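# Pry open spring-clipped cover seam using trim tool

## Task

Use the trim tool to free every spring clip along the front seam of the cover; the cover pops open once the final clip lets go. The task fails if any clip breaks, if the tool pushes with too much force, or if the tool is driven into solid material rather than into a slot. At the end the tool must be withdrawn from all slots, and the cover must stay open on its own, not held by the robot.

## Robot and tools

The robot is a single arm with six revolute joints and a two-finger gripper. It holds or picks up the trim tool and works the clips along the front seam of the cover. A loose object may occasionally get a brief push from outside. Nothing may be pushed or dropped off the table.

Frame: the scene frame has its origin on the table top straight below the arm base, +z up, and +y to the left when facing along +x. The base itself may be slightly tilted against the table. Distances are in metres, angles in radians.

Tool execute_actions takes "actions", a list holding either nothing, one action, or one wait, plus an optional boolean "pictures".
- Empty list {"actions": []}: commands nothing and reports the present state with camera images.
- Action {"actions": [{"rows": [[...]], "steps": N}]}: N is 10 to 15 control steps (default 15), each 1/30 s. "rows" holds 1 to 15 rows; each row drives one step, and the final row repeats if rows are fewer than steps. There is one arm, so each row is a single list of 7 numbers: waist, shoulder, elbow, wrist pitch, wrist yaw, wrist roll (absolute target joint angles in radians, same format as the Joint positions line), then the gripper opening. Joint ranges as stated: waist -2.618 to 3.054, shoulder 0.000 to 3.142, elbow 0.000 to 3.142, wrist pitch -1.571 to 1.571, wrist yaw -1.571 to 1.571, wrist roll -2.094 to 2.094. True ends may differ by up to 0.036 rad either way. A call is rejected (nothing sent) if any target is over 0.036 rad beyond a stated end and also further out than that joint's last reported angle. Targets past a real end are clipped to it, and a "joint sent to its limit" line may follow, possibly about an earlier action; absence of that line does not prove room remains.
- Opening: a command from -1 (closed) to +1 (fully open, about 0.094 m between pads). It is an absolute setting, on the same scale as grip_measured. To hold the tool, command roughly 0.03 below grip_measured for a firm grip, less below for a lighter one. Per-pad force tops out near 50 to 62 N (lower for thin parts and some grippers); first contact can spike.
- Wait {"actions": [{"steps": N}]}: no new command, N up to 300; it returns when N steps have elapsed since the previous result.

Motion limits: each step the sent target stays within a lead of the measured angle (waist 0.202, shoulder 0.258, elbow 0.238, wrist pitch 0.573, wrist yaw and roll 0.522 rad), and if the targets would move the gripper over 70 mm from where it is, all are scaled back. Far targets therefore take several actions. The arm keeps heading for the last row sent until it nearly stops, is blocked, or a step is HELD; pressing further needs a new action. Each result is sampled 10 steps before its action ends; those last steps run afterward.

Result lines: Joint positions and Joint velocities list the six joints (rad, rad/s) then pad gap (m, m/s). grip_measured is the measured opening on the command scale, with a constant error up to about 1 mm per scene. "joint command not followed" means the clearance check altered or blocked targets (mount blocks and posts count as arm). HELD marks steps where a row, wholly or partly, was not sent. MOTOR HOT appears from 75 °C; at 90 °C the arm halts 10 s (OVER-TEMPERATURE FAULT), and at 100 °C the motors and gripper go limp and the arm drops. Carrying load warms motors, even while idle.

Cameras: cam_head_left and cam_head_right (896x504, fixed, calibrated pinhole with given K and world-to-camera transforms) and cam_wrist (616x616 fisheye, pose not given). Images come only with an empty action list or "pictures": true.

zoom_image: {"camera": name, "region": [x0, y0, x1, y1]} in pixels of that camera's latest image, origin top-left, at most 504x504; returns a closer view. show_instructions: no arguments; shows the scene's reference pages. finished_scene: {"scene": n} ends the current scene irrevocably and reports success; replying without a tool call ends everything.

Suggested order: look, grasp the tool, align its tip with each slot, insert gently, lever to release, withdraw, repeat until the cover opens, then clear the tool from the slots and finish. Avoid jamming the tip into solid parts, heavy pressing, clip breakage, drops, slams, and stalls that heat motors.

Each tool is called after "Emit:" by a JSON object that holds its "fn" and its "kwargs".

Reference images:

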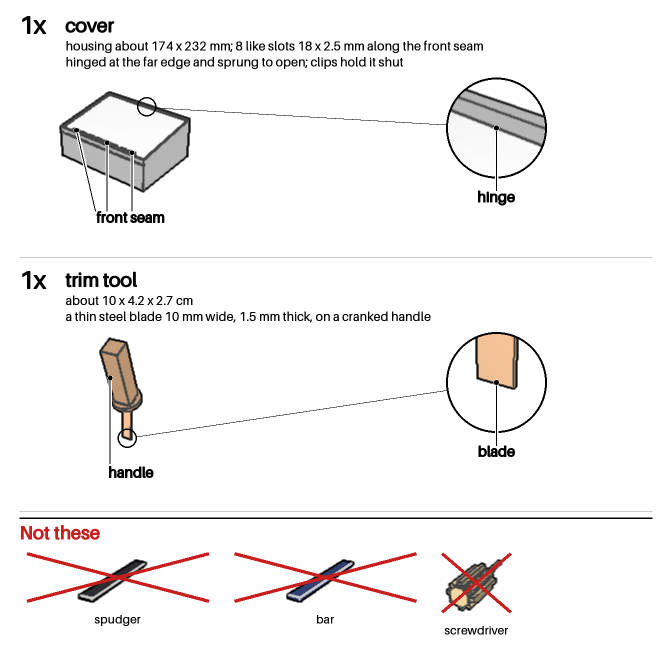

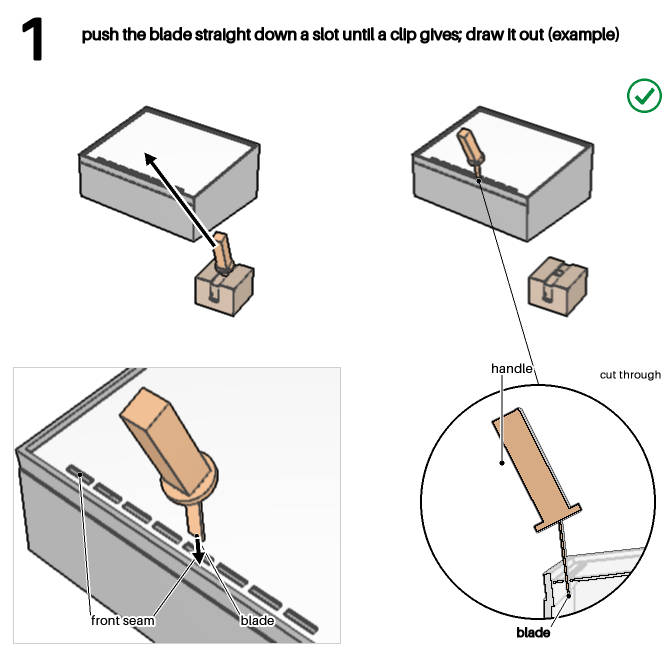

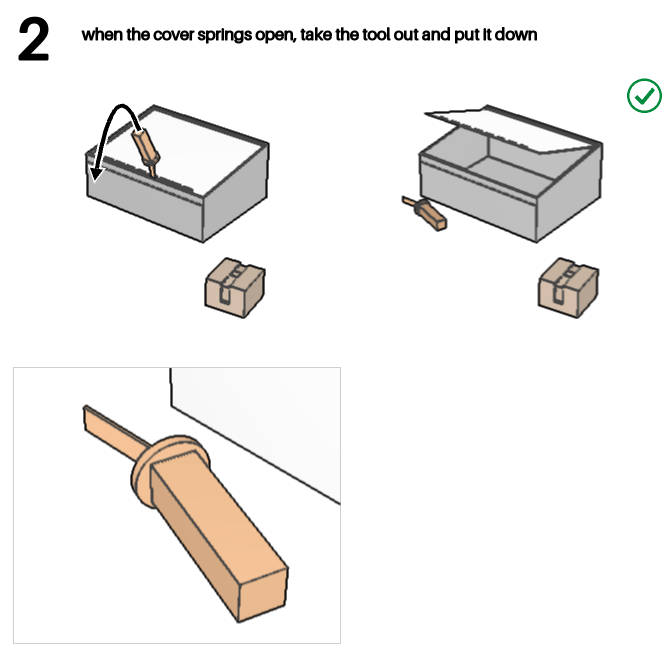

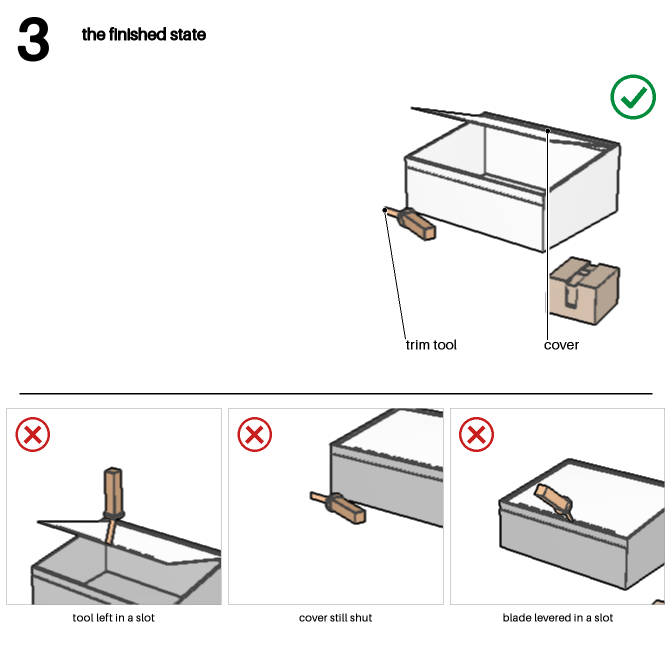

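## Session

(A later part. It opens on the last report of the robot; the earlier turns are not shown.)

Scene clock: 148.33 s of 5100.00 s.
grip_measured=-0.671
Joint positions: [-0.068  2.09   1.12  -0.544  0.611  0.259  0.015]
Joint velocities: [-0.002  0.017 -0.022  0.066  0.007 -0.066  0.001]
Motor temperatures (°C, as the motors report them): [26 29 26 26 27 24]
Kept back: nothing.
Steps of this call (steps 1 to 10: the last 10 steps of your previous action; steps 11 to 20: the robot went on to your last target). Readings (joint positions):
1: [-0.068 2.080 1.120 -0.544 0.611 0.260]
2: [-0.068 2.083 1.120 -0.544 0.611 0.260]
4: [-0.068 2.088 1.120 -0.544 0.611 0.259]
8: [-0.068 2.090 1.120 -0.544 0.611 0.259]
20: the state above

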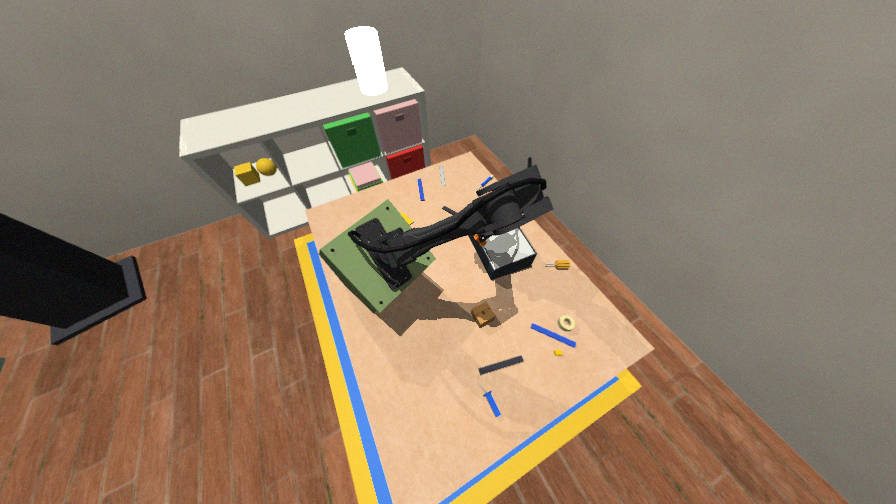

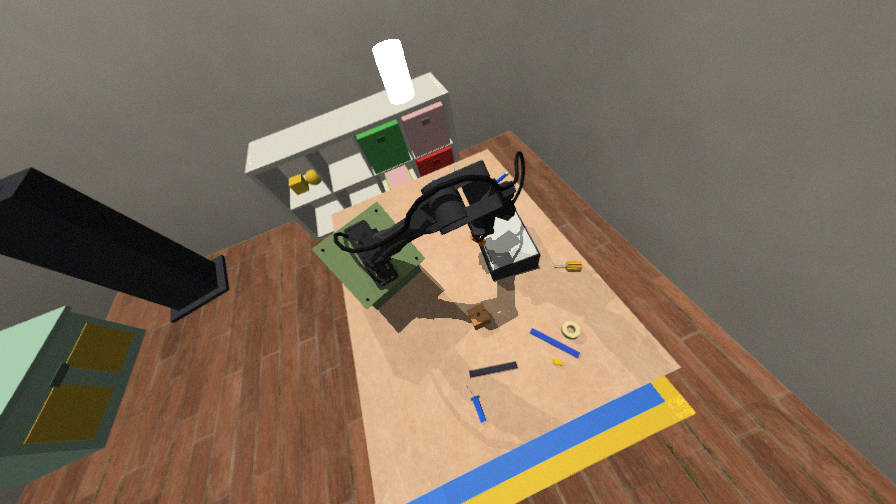

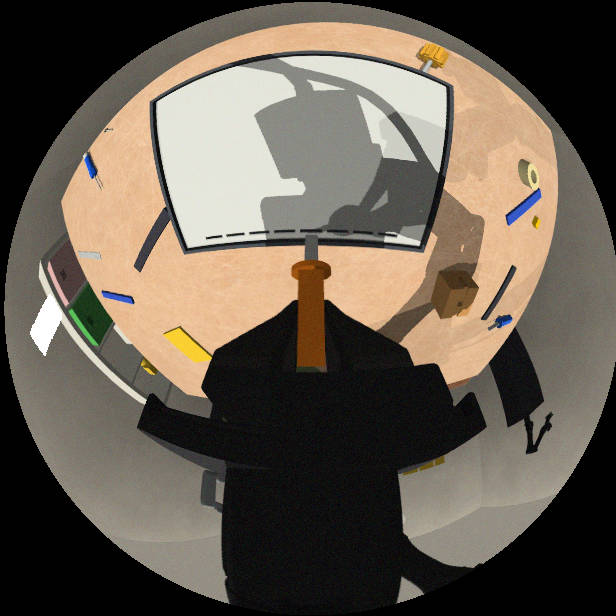

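Emit:
{"fn": "execute_actions", "kwargs": {"actions": [{"rows":[[-0.065,2.095,1.096,-0.526,0.612,0.25,-0.69],[-0.065,2.090,1.096,-0.522,0.612,0.25,-0.69],[-0.065,2.090,1.096,-0.519,0.612,0.25,-0.69],[-0.065,2.090,1.096,-0.517,0.612,0.25,-0.69]],"steps":12}]}}

Emit:
{"fn": "execute_actions", "kwargs": {"actions": [{"steps":20}], "pictures": true}}

Emit:
{"fn": "zoom_image", "kwargs": {"camera": "cam_wrist", "region": [262,210,362,280]}}

Scene clock: 149.33 s of 5100.00 s.
grip_measured=-0.671
Joint positions: [-0.068  2.09   1.12  -0.543  0.611  0.259  0.015]
Joint velocities: [ 0.002 -0.002  0.002 -0.022 -0.037 -0.051  0.   ]
Motor temperatures (°C, as the motors report them): [26 29 26 26 27 24]
Steps of this call (steps 1 to 15: the robot went on to your last target; steps 16 to 28: nothing new was sent; steps 29 to 30: the first 2 steps of this action). Readings (joint positions):
29: [-0.068 2.090 1.120 -0.544 0.611 0.259]
30: the state above

Scene clock: 150.00 s of 5100.00 s.
grip_measured=-0.671
Joint positions: [-0.068  2.09   1.12  -0.532  0.611  0.259  0.015]
Joint velocities: [-0.007 -0.007  0.012 -0.037  0.022 -0.007 -0.   ]
Motor temperatures (°C, as the motors report them): [26 29 26 26 27 24]
Kept back: nothing.
Steps of this call (steps 1 to 10: the last 10 steps of your previous action; steps 11 to 20: the robot went on to your last target). Readings (joint positions):
1: [-0.068 2.090 1.120 -0.541 0.611 0.259]
2: [-0.068 2.090 1.120 -0.540 0.611 0.259]
4: [-0.068 2.090 1.120 -0.537 0.611 0.259]
8: [-0.068 2.090 1.120 -0.534 0.611 0.259]
20: the state above

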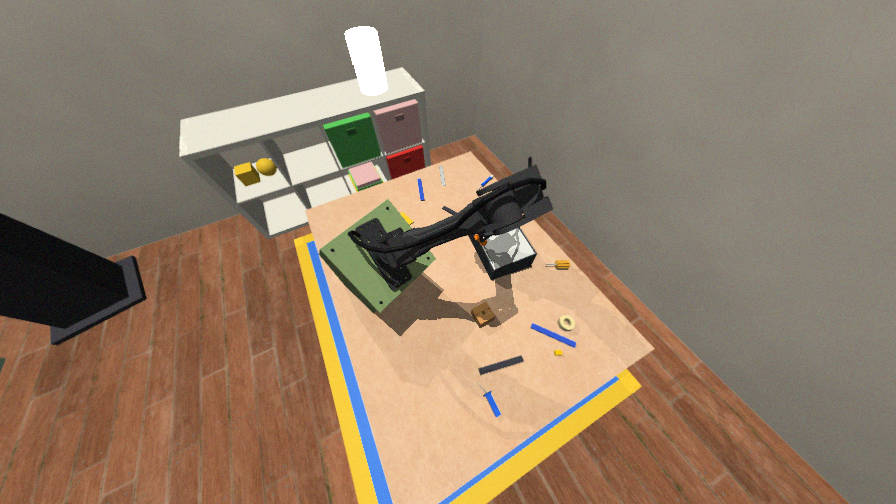

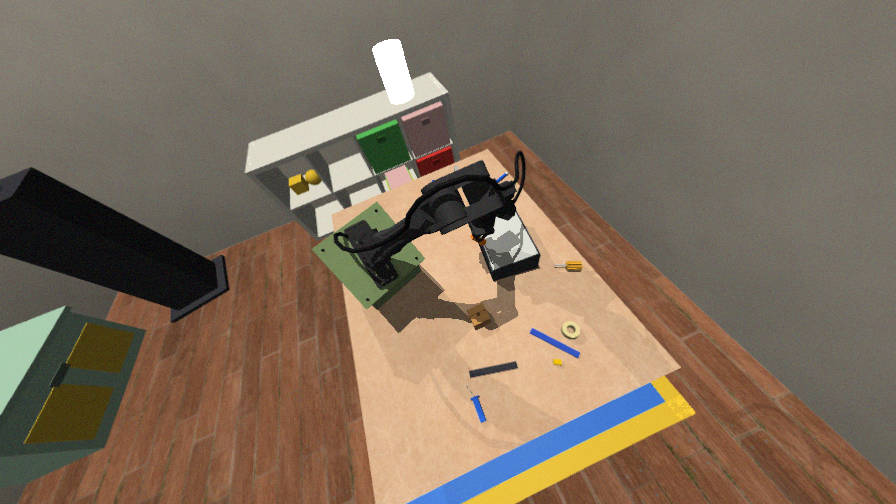

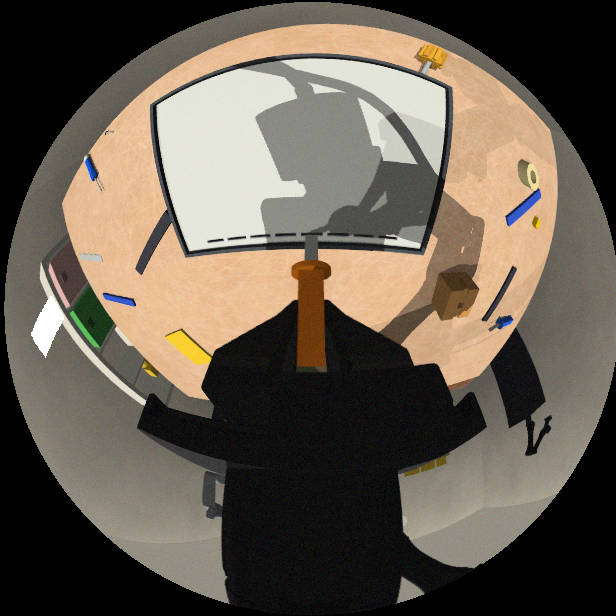

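Region (262, 210, 362, 280) of cam_wrist's 616x616 image, scaled by 5.040, with more detail than that image has; it fills the top 353 rows of this view, and the rest is white.

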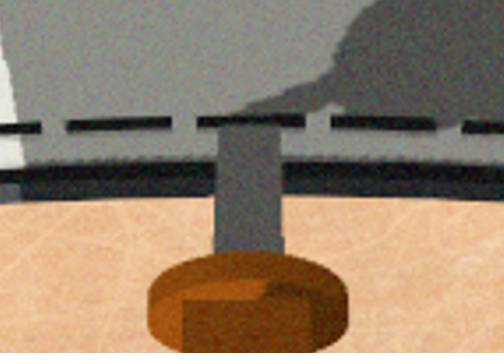

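Emit:
{"fn": "execute_actions", "kwargs": {"actions": [{"rows":[[-0.065,2.090,1.096,-0.512,0.612,0.25,-0.69],[-0.065,2.090,1.096,-0.512,0.612,0.25,-0.69],[-0.065,2.090,1.096,-0.514,0.612,0.25,-0.69]],"steps":10}]}}

Emit:
{"fn": "execute_actions", "kwargs": {"actions": [{"steps":18}], "pictures": true}}

Emit:
{"fn": "zoom_image", "kwargs": {"camera": "cam_wrist", "region": [262,210,362,280]}}

Scene clock: 157.93 s of 5100.00 s.
grip_measured=-0.671
Joint positions: [-0.068  2.09   1.12  -0.532  0.611  0.259  0.015]
Joint velocities: [-0.002  0.007  0.002 -0.051  0.022 -0.037  0.   ]
Motor temperatures (°C, as the motors report them): [26 29 26 26 27 24]
Kept back: the last 10 steps of this action.
Steps of this call (steps 1 to 15: the robot went on to your last target; steps 16 to 90: nothing new was sent; then 4.93 s passed at rest). Readings (joint positions):
1: [-0.068 2.090 1.120 -0.532 0.611 0.259]
2: [-0.068 2.090 1.120 -0.532 0.611 0.259]
4: [-0.068 2.090 1.120 -0.532 0.611 0.259]
8: [-0.068 2.090 1.120 -0.532 0.611 0.259]
90: the state above

Scene clock: 158.53 s of 5100.00 s.
grip_measured=-0.671
Joint positions: [-0.068  2.09   1.12  -0.529  0.611  0.259  0.015]
Joint velocities: [-0.002 -0.002 -0.002  0.037  0.037 -0.037  0.   ]
Motor temperatures (°C, as the motors report them): [26 29 26 26 27 24]
Kept back: nothing.
Steps of this call (steps 1 to 10: the last 10 steps of your previous action; steps 11 to 15: the robot went on to your last target; steps 16 to 18: nothing new was sent). Readings (joint positions):
1: [-0.068 2.090 1.120 -0.532 0.611 0.259]
2: [-0.068 2.090 1.120 -0.531 0.611 0.259]
4: [-0.068 2.090 1.120 -0.530 0.611 0.259]
8: [-0.068 2.090 1.120 -0.529 0.611 0.259]
18: the state above
The arm was judged still, so your last target was given up. Only a new action makes it travel on or press farther. Fingers that are still opening or closing keep moving.

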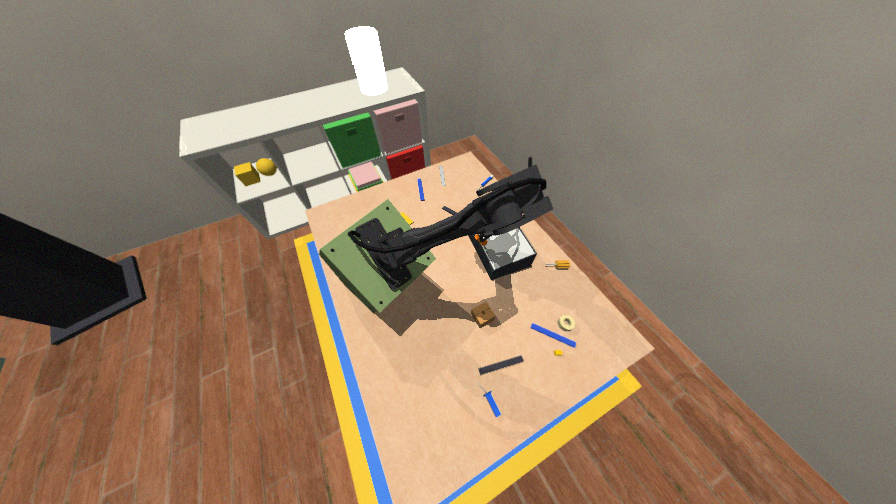

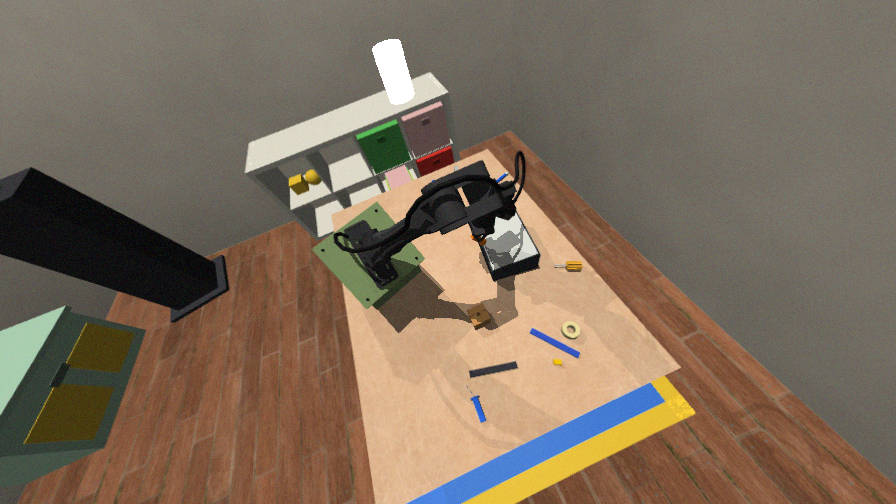

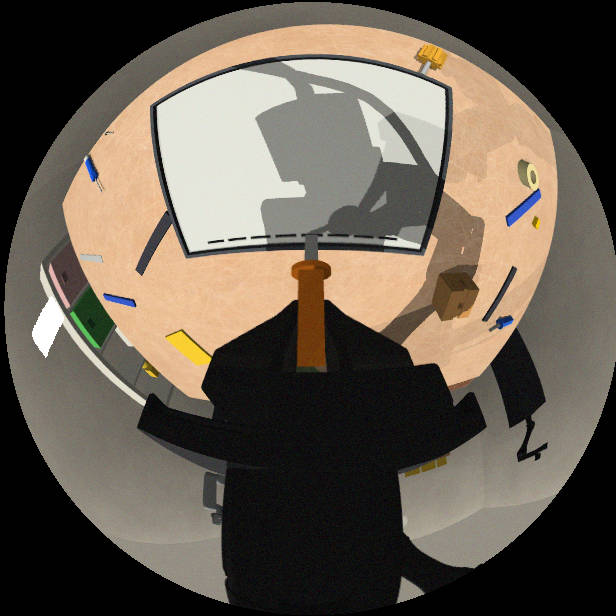

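Region (262, 210, 362, 280) of cam_wrist's 616x616 image, scaled by 5.040, with more detail than that image has; it fills the top 353 rows of this view, and the rest is white.

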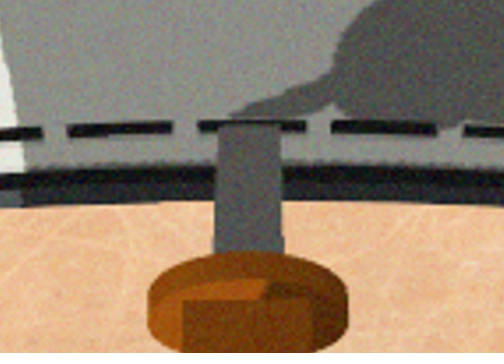

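Emit:
{"fn": "execute_actions", "kwargs": {"actions": [{"rows":[[-0.069,2.104,1.096,-0.514,0.612,0.25,-0.69],[-0.070,2.107,1.096,-0.513,0.612,0.25,-0.69],[-0.070,2.107,1.096,-0.512,0.612,0.25,-0.69],[-0.071,2.107,1.096,-0.512,0.612,0.25,-0.69],[-0.071,2.108,1.096,-0.511,0.612,0.25,-0.69],[-0.072,2.109,1.096,-0.510,0.612,0.25,-0.69],[-0.073,2.110,1.096,-0.510,0.612,0.25,-0.69],[-0.073,2.111,1.096,-0.509,0.612,0.25,-0.69],[-0.074,2.112,1.096,-0.508,0.612,0.25,-0.69],[-0.074,2.112,1.096,-0.508,0.612,0.25,-0.69]],"steps":12}]}}

Emit:
{"fn": "execute_actions", "kwargs": {"actions": [{"steps":18}], "pictures": true}}

Emit:
{"fn": "zoom_image", "kwargs": {"camera": "cam_wrist", "region": [262,210,362,280]}}

Scene clock: 159.33 s of 5100.00 s.
grip_measured=-0.671
Joint positions: [-0.068  2.09   1.12  -0.529  0.611  0.259  0.015]
Joint velocities: [ 0.002 -0.007  0.002 -0.051 -0.007 -0.022  0.   ]
Motor temperatures (°C, as the motors report them): [26 29 26 26 27 24]
Steps of this call (steps 1 to 22: nothing new was sent; steps 23 to 24: the first 2 steps of this action). Readings (joint positions):
23: [-0.068 2.090 1.120 -0.529 0.611 0.259]
24: the state above

Scene clock: 159.93 s of 5100.00 s.
grip_measured=-0.671
Joint positions: [-0.068  2.09   1.12  -0.523  0.611  0.259  0.015]
Joint velocities: [-0.017 -0.002 -0.012 -0.007 -0.022  0.037 -0.001]
Motor temperatures (°C, as the motors report them): [26 29 26 26 27 24]
Kept back: nothing.
Steps of this call (steps 1 to 10: the last 10 steps of your previous action; steps 11 to 15: the robot went on to your last target; steps 16 to 18: nothing new was sent). Readings (joint positions):
1: [-0.068 2.090 1.120 -0.529 0.611 0.259]
2: [-0.068 2.090 1.120 -0.528 0.611 0.259]
4: [-0.068 2.090 1.120 -0.527 0.611 0.259]
8: [-0.068 2.090 1.120 -0.525 0.611 0.259]
18: the state above
The arm was judged still, so your last target was given up. Only a new action makes it travel on or press farther. Fingers that are still opening or closing keep moving.

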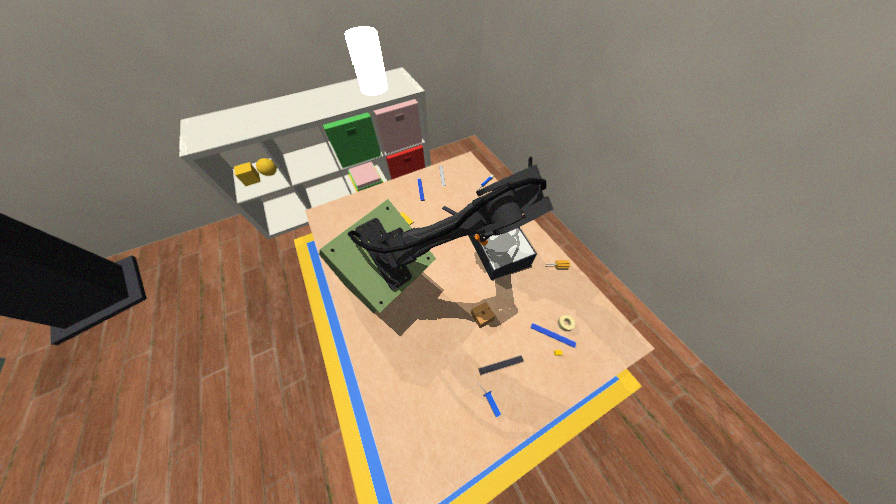

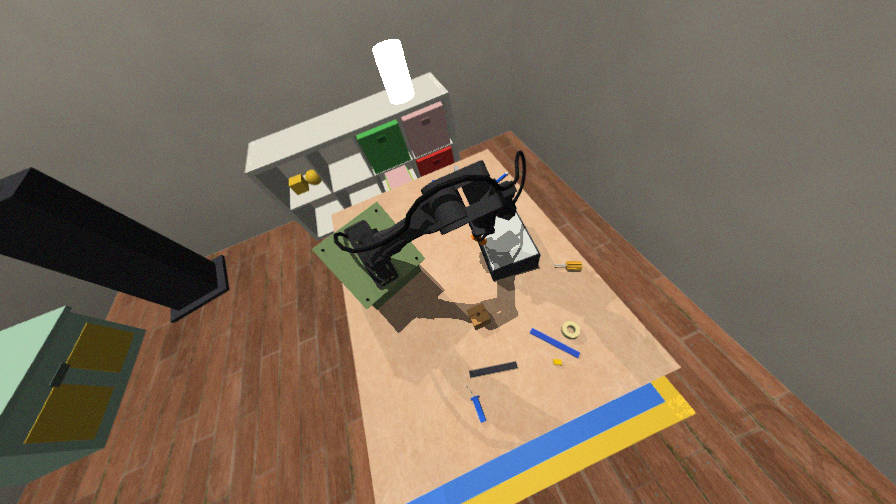

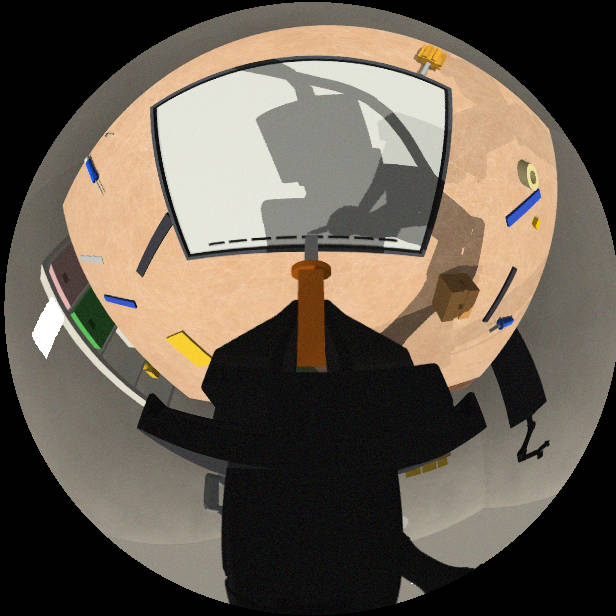

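Region (262, 210, 362, 280) of cam_wrist's 616x616 image, scaled by 5.040, with more detail than that image has; it fills the top 353 rows of this view, and the rest is white.

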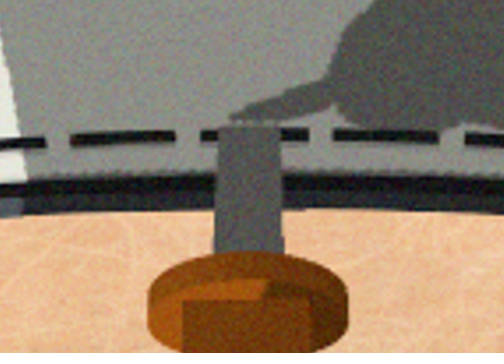

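Emit:
{"fn": "execute_actions", "kwargs": {"actions": [{"rows":[[-0.083,2.118,1.096,-0.508,0.612,0.25,-0.69],[-0.083,2.120,1.096,-0.508,0.612,0.25,-0.69],[-0.072,2.116,1.096,-0.508,0.612,0.25,-0.69],[-0.072,2.108,1.096,-0.508,0.612,0.25,-0.69]],"steps":10}]}}

Emit:
{"fn": "execute_actions", "kwargs": {"actions": [{"steps":18}], "pictures": true}}

Emit:
{"fn": "zoom_image", "kwargs": {"camera": "cam_wrist", "region": [262,210,362,280]}}

Scene clock: 162.97 s of 5100.00 s.
grip_measured=-0.671
Joint positions: [-0.068  2.09   1.12  -0.523  0.611  0.259  0.015]
Joint velocities: [-0.007 -0.012 -0.017 -0.007 -0.037 -0.007 -0.   ]
Motor temperatures (°C, as the motors report them): [26 29 26 26 27 24]
Kept back: the last 10 steps of this action.
Steps of this call (steps 1 to 90: nothing new was sent; then 0.03 s passed at rest). Readings (joint positions):
1: [-0.068 2.090 1.120 -0.523 0.611 0.259]
2: [-0.068 2.090 1.120 -0.523 0.611 0.259]
4: [-0.068 2.090 1.120 -0.523 0.611 0.259]
8: [-0.068 2.090 1.120 -0.523 0.611 0.259]
90: the state above

Scene clock: 163.57 s of 5100.00 s.
grip_measured=-0.671
Joint positions: [-0.073  2.099  1.12  -0.521  0.611  0.259  0.015]
Joint velocities: [-0.002 -0.012  0.012 -0.007 -0.037 -0.066  0.001]
Motor temperatures (°C, as the motors report them): [26 29 26 26 27 24]
Kept back: nothing.
Steps of this call (steps 1 to 10: the last 10 steps of your previous action; steps 11 to 15: the robot went on to your last target; steps 16 to 18: nothing new was sent). Readings (joint positions):
1: [-0.070 2.091 1.120 -0.522 0.611 0.259]
2: [-0.071 2.094 1.120 -0.521 0.611 0.259]
4: [-0.073 2.098 1.120 -0.521 0.611 0.259]
8: [-0.073 2.099 1.120 -0.521 0.611 0.259]
18: the state above
The arm was judged still, so your last target was given up. Only a new action makes it travel on or press farther. Fingers that are still opening or closing keep moving.

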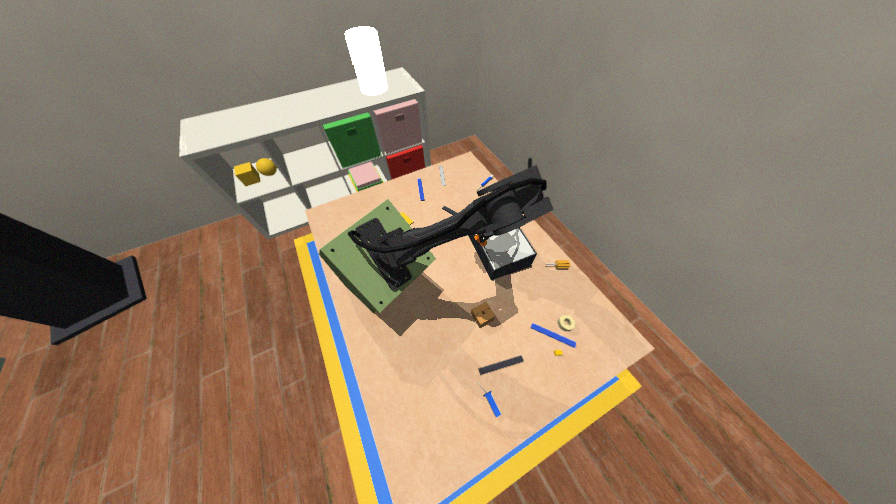

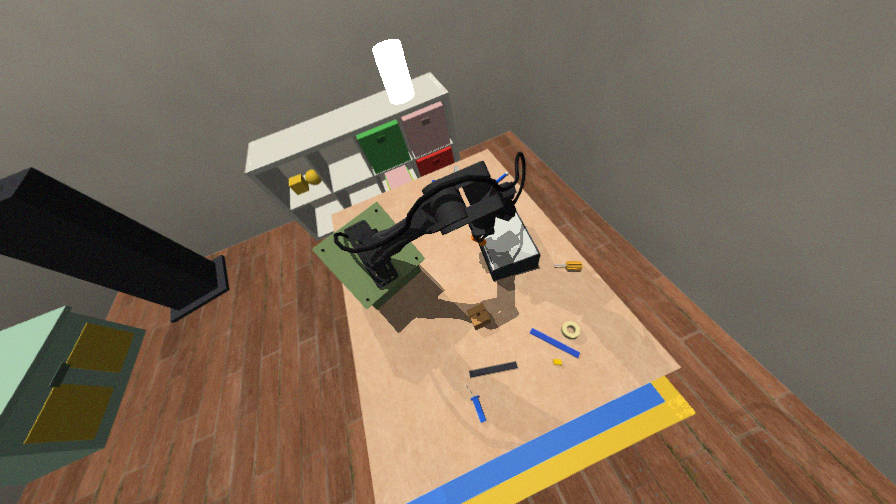

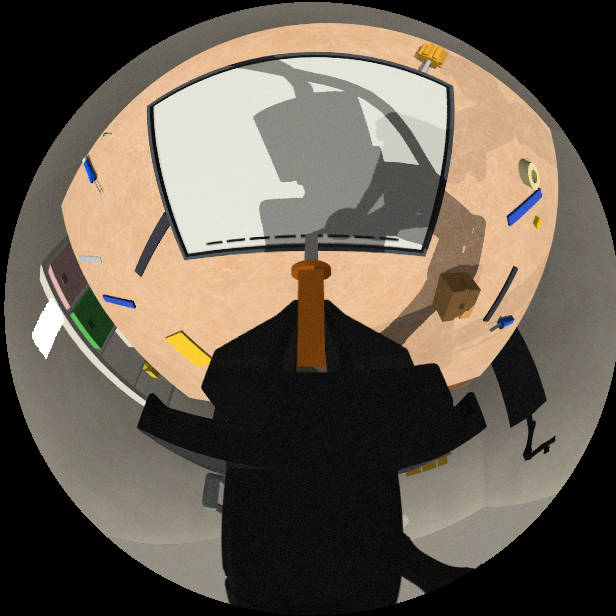

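Region (262, 210, 362, 280) of cam_wrist's 616x616 image, scaled by 5.040, with more detail than that image has; it fills the top 353 rows of this view, and the rest is white.

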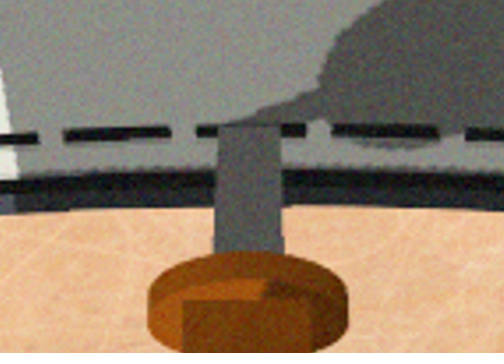

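Emit:
{"fn": "execute_actions", "kwargs": {"actions": [{"rows":[[-0.086,2.126,1.096,-0.502,0.612,0.25,-0.69],[-0.086,2.126,1.096,-0.502,0.612,0.25,-0.69],[-0.077,2.119,1.096,-0.503,0.612,0.25,-0.69],[-0.078,2.119,1.096,-0.502,0.612,0.25,-0.69],[-0.079,2.120,1.096,-0.501,0.612,0.25,-0.69],[-0.080,2.121,1.096,-0.500,0.612,0.25,-0.69],[-0.081,2.122,1.096,-0.499,0.612,0.25,-0.69],[-0.082,2.123,1.096,-0.498,0.612,0.25,-0.69],[-0.082,2.124,1.096,-0.497,0.612,0.25,-0.69],[-0.082,2.125,1.096,-0.496,0.612,0.25,-0.69]],"steps":12}]}}

Emit:
{"fn": "execute_actions", "kwargs": {"actions": [{"steps":14}], "pictures": true}}

Emit:
{"fn": "zoom_image", "kwargs": {"camera": "cam_wrist", "region": [262,210,362,280]}}

Scene clock: 164.77 s of 5100.00 s.
grip_measured=-0.671
Joint positions: [-0.076  2.101  1.12  -0.518  0.611  0.259  0.015]
Joint velocities: [-0.061  0.071 -0.017  0.037  0.051  0.066 -0.001]
Motor temperatures (°C, as the motors report them): [26 29 26 26 27 24]
Steps of this call (steps 1 to 34: nothing new was sent; steps 35 to 36: the first 2 steps of this action). Readings (joint positions):
35: [-0.074 2.099 1.120 -0.520 0.611 0.259]
36: the state above

Scene clock: 165.23 s of 5100.00 s.
grip_measured=-0.671
Joint positions: [-0.077  2.104  1.12  -0.512  0.611  0.259  0.015]
Joint velocities: [ 0.007 -0.012  0.017  0.007  0.022  0.051 -0.   ]
Motor temperatures (°C, as the motors report them): [26 29 26 26 27 24]
Kept back: nothing.
Steps of this call (steps 1 to 10: the last 10 steps of your previous action; steps 11 to 14: the robot went on to your last target). Readings (joint positions):
1: [-0.077 2.103 1.120 -0.517 0.611 0.259]
2: [-0.077 2.104 1.120 -0.515 0.611 0.259]
4: [-0.077 2.104 1.120 -0.514 0.611 0.259]
8: [-0.077 2.104 1.120 -0.513 0.611 0.259]
14: the state above

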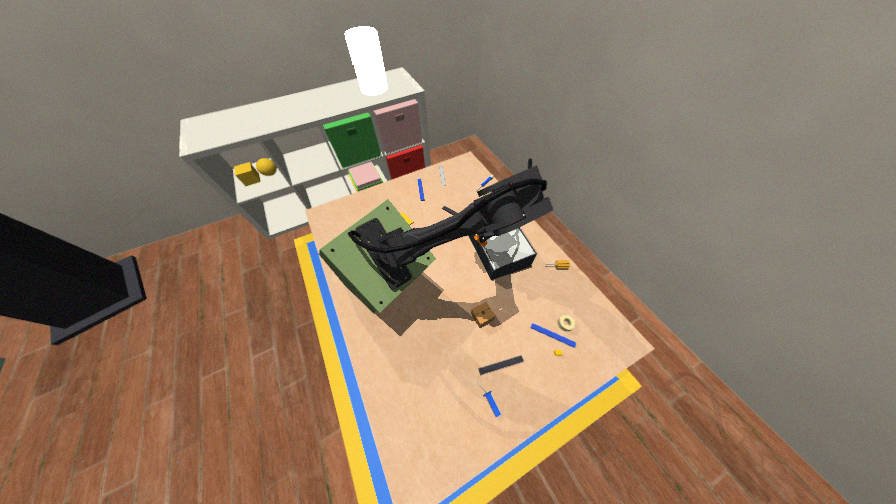

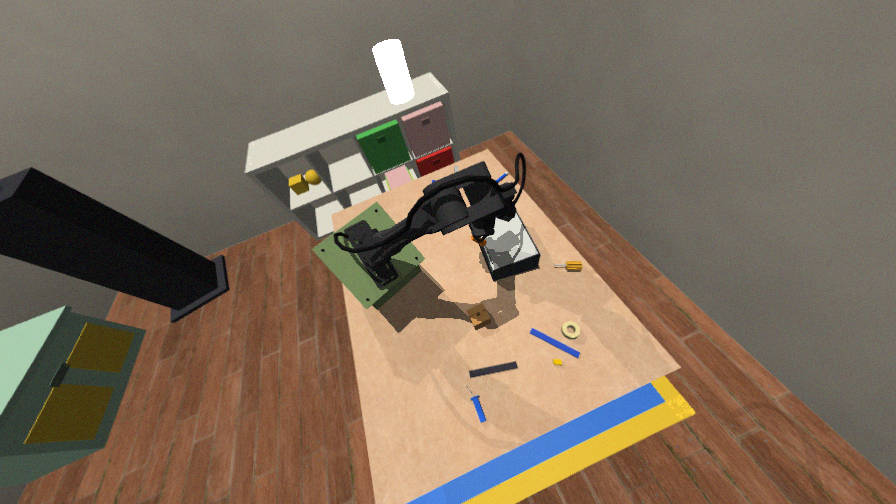

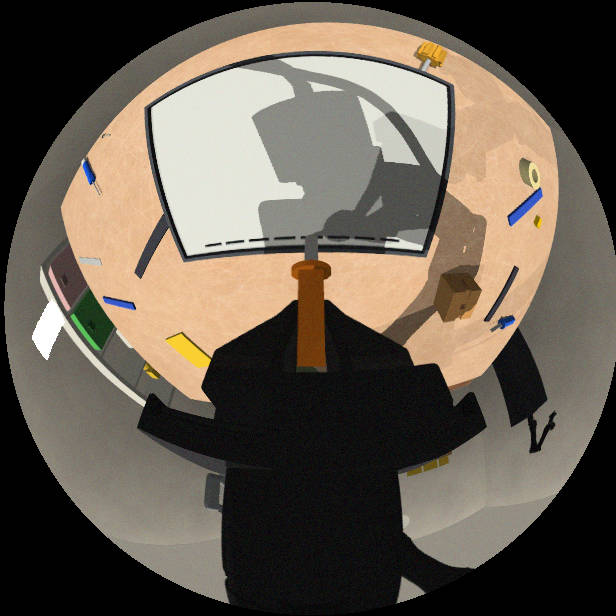

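Region (262, 210, 362, 280) of cam_wrist's 616x616 image, scaled by 5.040, with more detail than that image has; it fills the top 353 rows of this view, and the rest is white.

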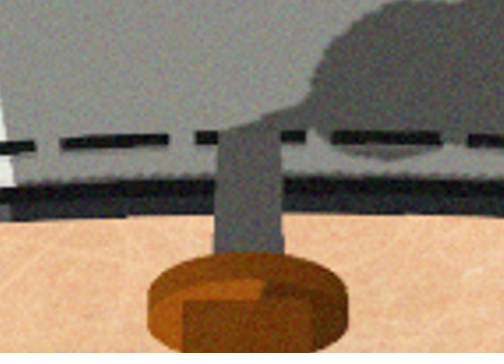

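Emit:
{"fn": "execute_actions", "kwargs": {"actions": [{"rows":[[-0.090,2.128,1.096,-0.494,0.612,0.25,-0.69],[-0.090,2.131,1.096,-0.492,0.612,0.25,-0.69],[-0.082,2.134,1.096,-0.490,0.612,0.25,-0.69],[-0.082,2.137,1.096,-0.490,0.612,0.25,-0.69],[-0.082,2.140,1.096,-0.490,0.612,0.25,-0.69],[-0.082,2.143,1.096,-0.490,0.612,0.25,-0.69],[-0.082,2.146,1.096,-0.490,0.612,0.25,-0.69]],"steps":12}]}}

Emit:
{"fn": "execute_actions", "kwargs": {"actions": [{"steps":12}]}}

Scene clock: 165.90 s of 5100.00 s.
grip_measured=-0.671
Joint positions: [-0.08   2.105  1.12  -0.51   0.611  0.259  0.015]
Joint velocities: [-0.061  0.032  0.002 -0.022 -0.007 -0.051  0.   ]
Motor temperatures (°C, as the motors report them): [26 29 26 26 27 24]
Steps of this call (steps 1 to 15: the robot went on to your last target; steps 16 to 18: nothing new was sent; steps 19 to 20: the first 2 steps of this action). Readings (joint positions):
19: [-0.078 2.104 1.120 -0.511 0.611 0.259]
20: the state above

Scene clock: 166.30 s of 5100.00 s.
grip_measured=-0.671
Joint positions: [-0.081  2.125  1.12  -0.486  0.611  0.259  0.015]
Joint velocities: [-0.012  0.002  0.007 -0.081 -0.007 -0.007  0.   ]
Motor temperatures (°C, as the motors report them): [26 29 26 26 27 24]
Kept back: nothing.
Steps of this call (steps 1 to 10: the last 10 steps of your previous action; steps 11 to 12: the robot went on to your last target). Readings (joint positions):
1: [-0.081 2.107 1.120 -0.508 0.611 0.259]
2: [-0.081 2.110 1.120 -0.506 0.611 0.259]
4: [-0.081 2.117 1.120 -0.498 0.611 0.259]
8: [-0.081 2.124 1.120 -0.487 0.611 0.259]
12: the state above

Emit:
{"fn": "execute_actions", "kwargs": {"actions": []}}

Emit:
{"fn": "zoom_image", "kwargs": {"camera": "cam_wrist", "region": [262,210,362,280]}}

Scene clock: 166.67 s of 5100.00 s.
grip_measured=-0.671
Joint positions: [-0.081  2.125  1.12  -0.486  0.611  0.259  0.015]
Joint velocities: [ 0.002 -0.002 -0.007 -0.066  0.022  0.051  0.001]
Motor temperatures (°C, as the motors report them): [26 29 26 26 27 24]
Kept back: nothing.
Steps of this call (steps 1 to 11: the robot went on to your last target). Readings (joint positions):
1: [-0.081 2.125 1.120 -0.486 0.611 0.259]
2: [-0.081 2.125 1.120 -0.486 0.611 0.259]
4: [-0.081 2.125 1.120 -0.486 0.611 0.259]
8: [-0.081 2.125 1.120 -0.486 0.611 0.259]
11: the state above

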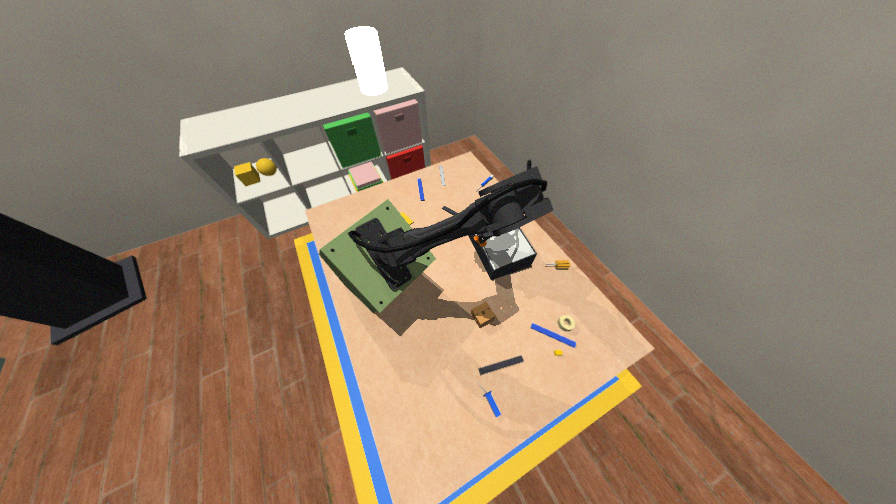

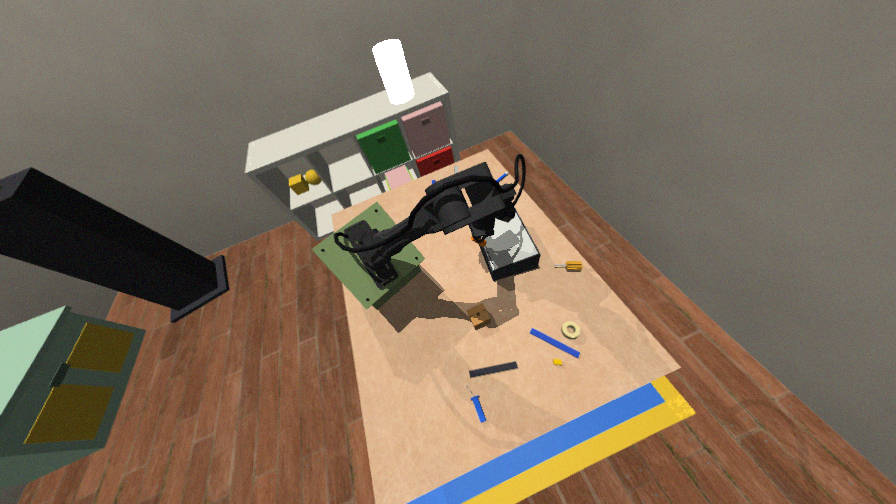

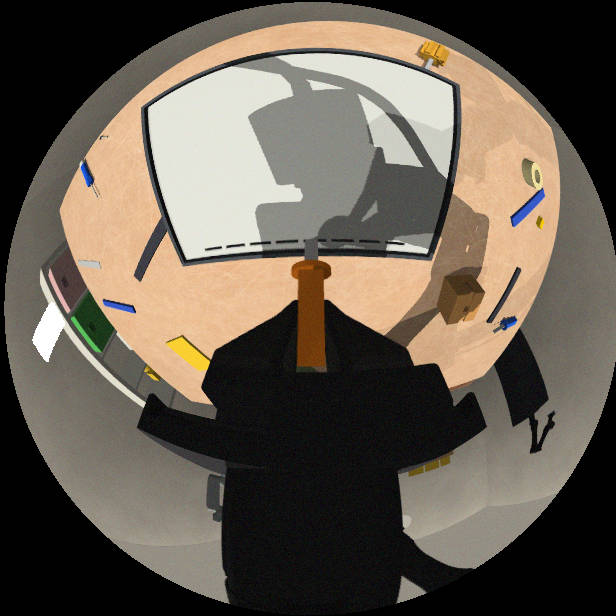

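Region (262, 210, 362, 280) of cam_wrist's 616x616 image, scaled by 5.040, with more detail than that image has; it fills the top 353 rows of this view, and the rest is white.

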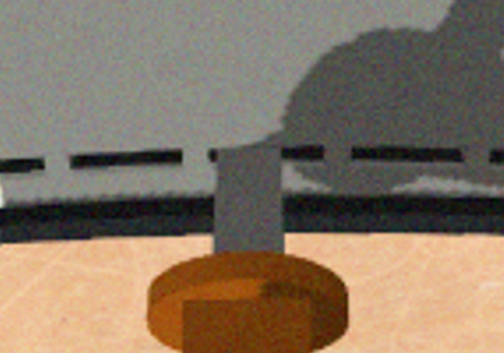

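Emit:
{"fn": "execute_actions", "kwargs": {"actions": [{"rows":[[-0.066,2.102,1.096,-0.500,0.612,0.25,-0.69],[-0.064,2.099,1.096,-0.504,0.612,0.25,-0.69],[-0.063,2.096,1.096,-0.508,0.612,0.25,-0.69],[-0.062,2.093,1.096,-0.512,0.612,0.25,-0.69],[-0.061,2.090,1.096,-0.516,0.612,0.25,-0.69],[-0.060,2.087,1.096,-0.520,0.612,0.25,-0.69],[-0.059,2.084,1.096,-0.524,0.612,0.25,-0.69],[-0.058,2.081,1.096,-0.528,0.612,0.25,-0.69],[-0.057,2.078,1.096,-0.532,0.612,0.25,-0.69],[-0.056,2.075,1.096,-0.536,0.612,0.25,-0.69],[-0.056,2.072,1.096,-0.540,0.612,0.25,-0.69],[-0.056,2.069,1.096,-0.544,0.612,0.25,-0.69],[-0.056,2.066,1.096,-0.548,0.612,0.25,-0.69],[-0.056,2.063,1.096,-0.551,0.612,0.25,-0.69],[-0.056,2.060,1.096,-0.553,0.612,0.25,-0.69]],"steps":15}]}}

Emit:
{"fn": "execute_actions", "kwargs": {"actions": [{"steps":20}], "pictures": true}}

Emit:
{"fn": "zoom_image", "kwargs": {"camera": "cam_wrist", "region": [262,210,362,280]}}

Scene clock: 171.43 s of 5100.00 s.
grip_measured=-0.671
Joint positions: [-0.081  2.114  1.12  -0.493  0.611  0.259  0.015]
Joint velocities: [-0.002 -0.1   -0.017 -0.183  0.037  0.022 -0.001]
Motor temperatures (°C, as the motors report them): [26 29 26 26 27 24]
Steps of this call (steps 1 to 15: the robot went on to your last target; steps 16 to 90: nothing new was sent; then 1.60 s passed at rest; steps 91 to 95: the first 5 steps of this action). Readings (joint positions):
91: [-0.081 2.124 1.120 -0.486 0.611 0.259]
92: [-0.081 2.123 1.120 -0.486 0.611 0.259]
94: [-0.081 2.117 1.120 -0.489 0.611 0.259]
95: the state above

Scene clock: 172.10 s of 5100.00 s.
grip_measured=-0.671
Joint positions: [-0.076  2.075  1.12  -0.537  0.611  0.259  0.015]
Joint velocities: [ 0.002 -0.002  0.002  0.022  0.007 -0.051  0.   ]
Motor temperatures (°C, as the motors report them): [26 29 26 26 27 24]
Kept back: nothing.
Steps of this call (steps 1 to 10: the last 10 steps of your previous action; steps 11 to 20: the robot went on to your last target). Readings (joint positions):
1: [-0.081 2.111 1.120 -0.498 0.611 0.259]
2: [-0.081 2.108 1.120 -0.501 0.611 0.259]
4: [-0.081 2.102 1.120 -0.509 0.611 0.259]
8: [-0.081 2.091 1.120 -0.525 0.611 0.259]
20: the state above

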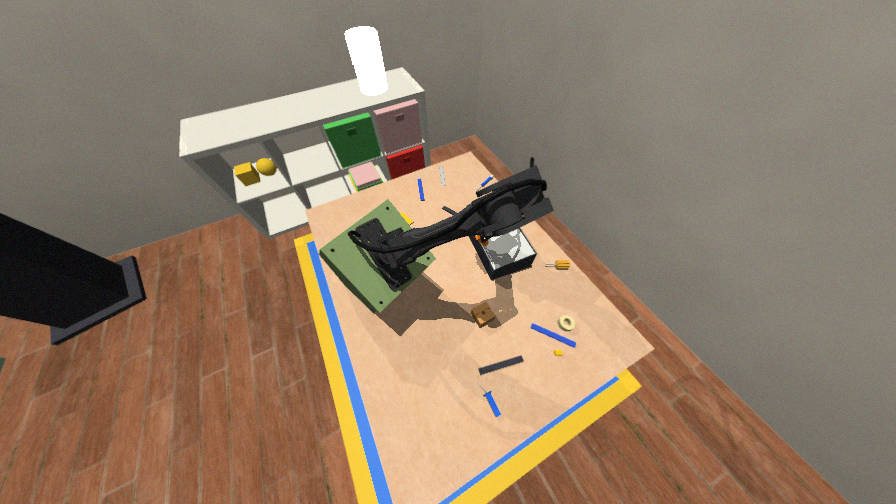

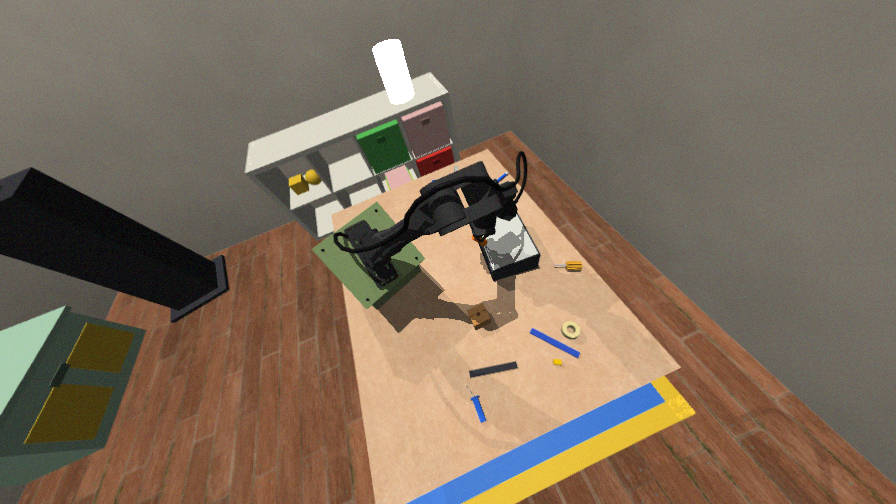

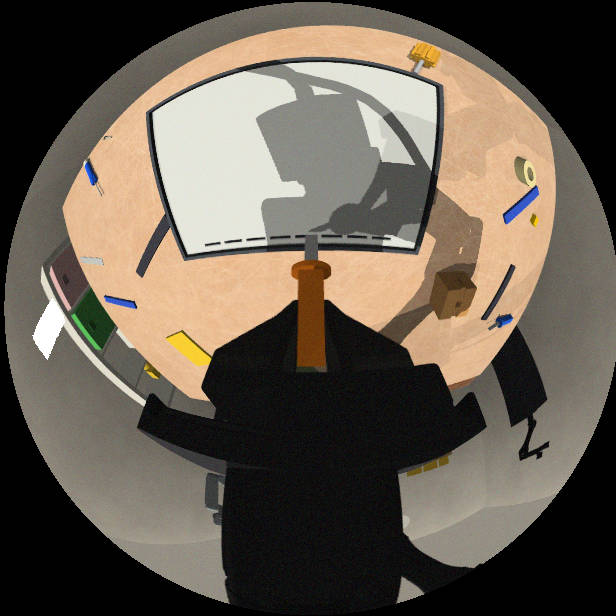

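Region (262, 210, 362, 280) of cam_wrist's 616x616 image, scaled by 5.040, with more detail than that image has; it fills the top 353 rows of this view, and the rest is white.

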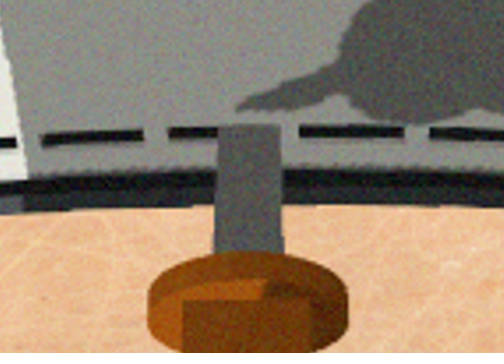

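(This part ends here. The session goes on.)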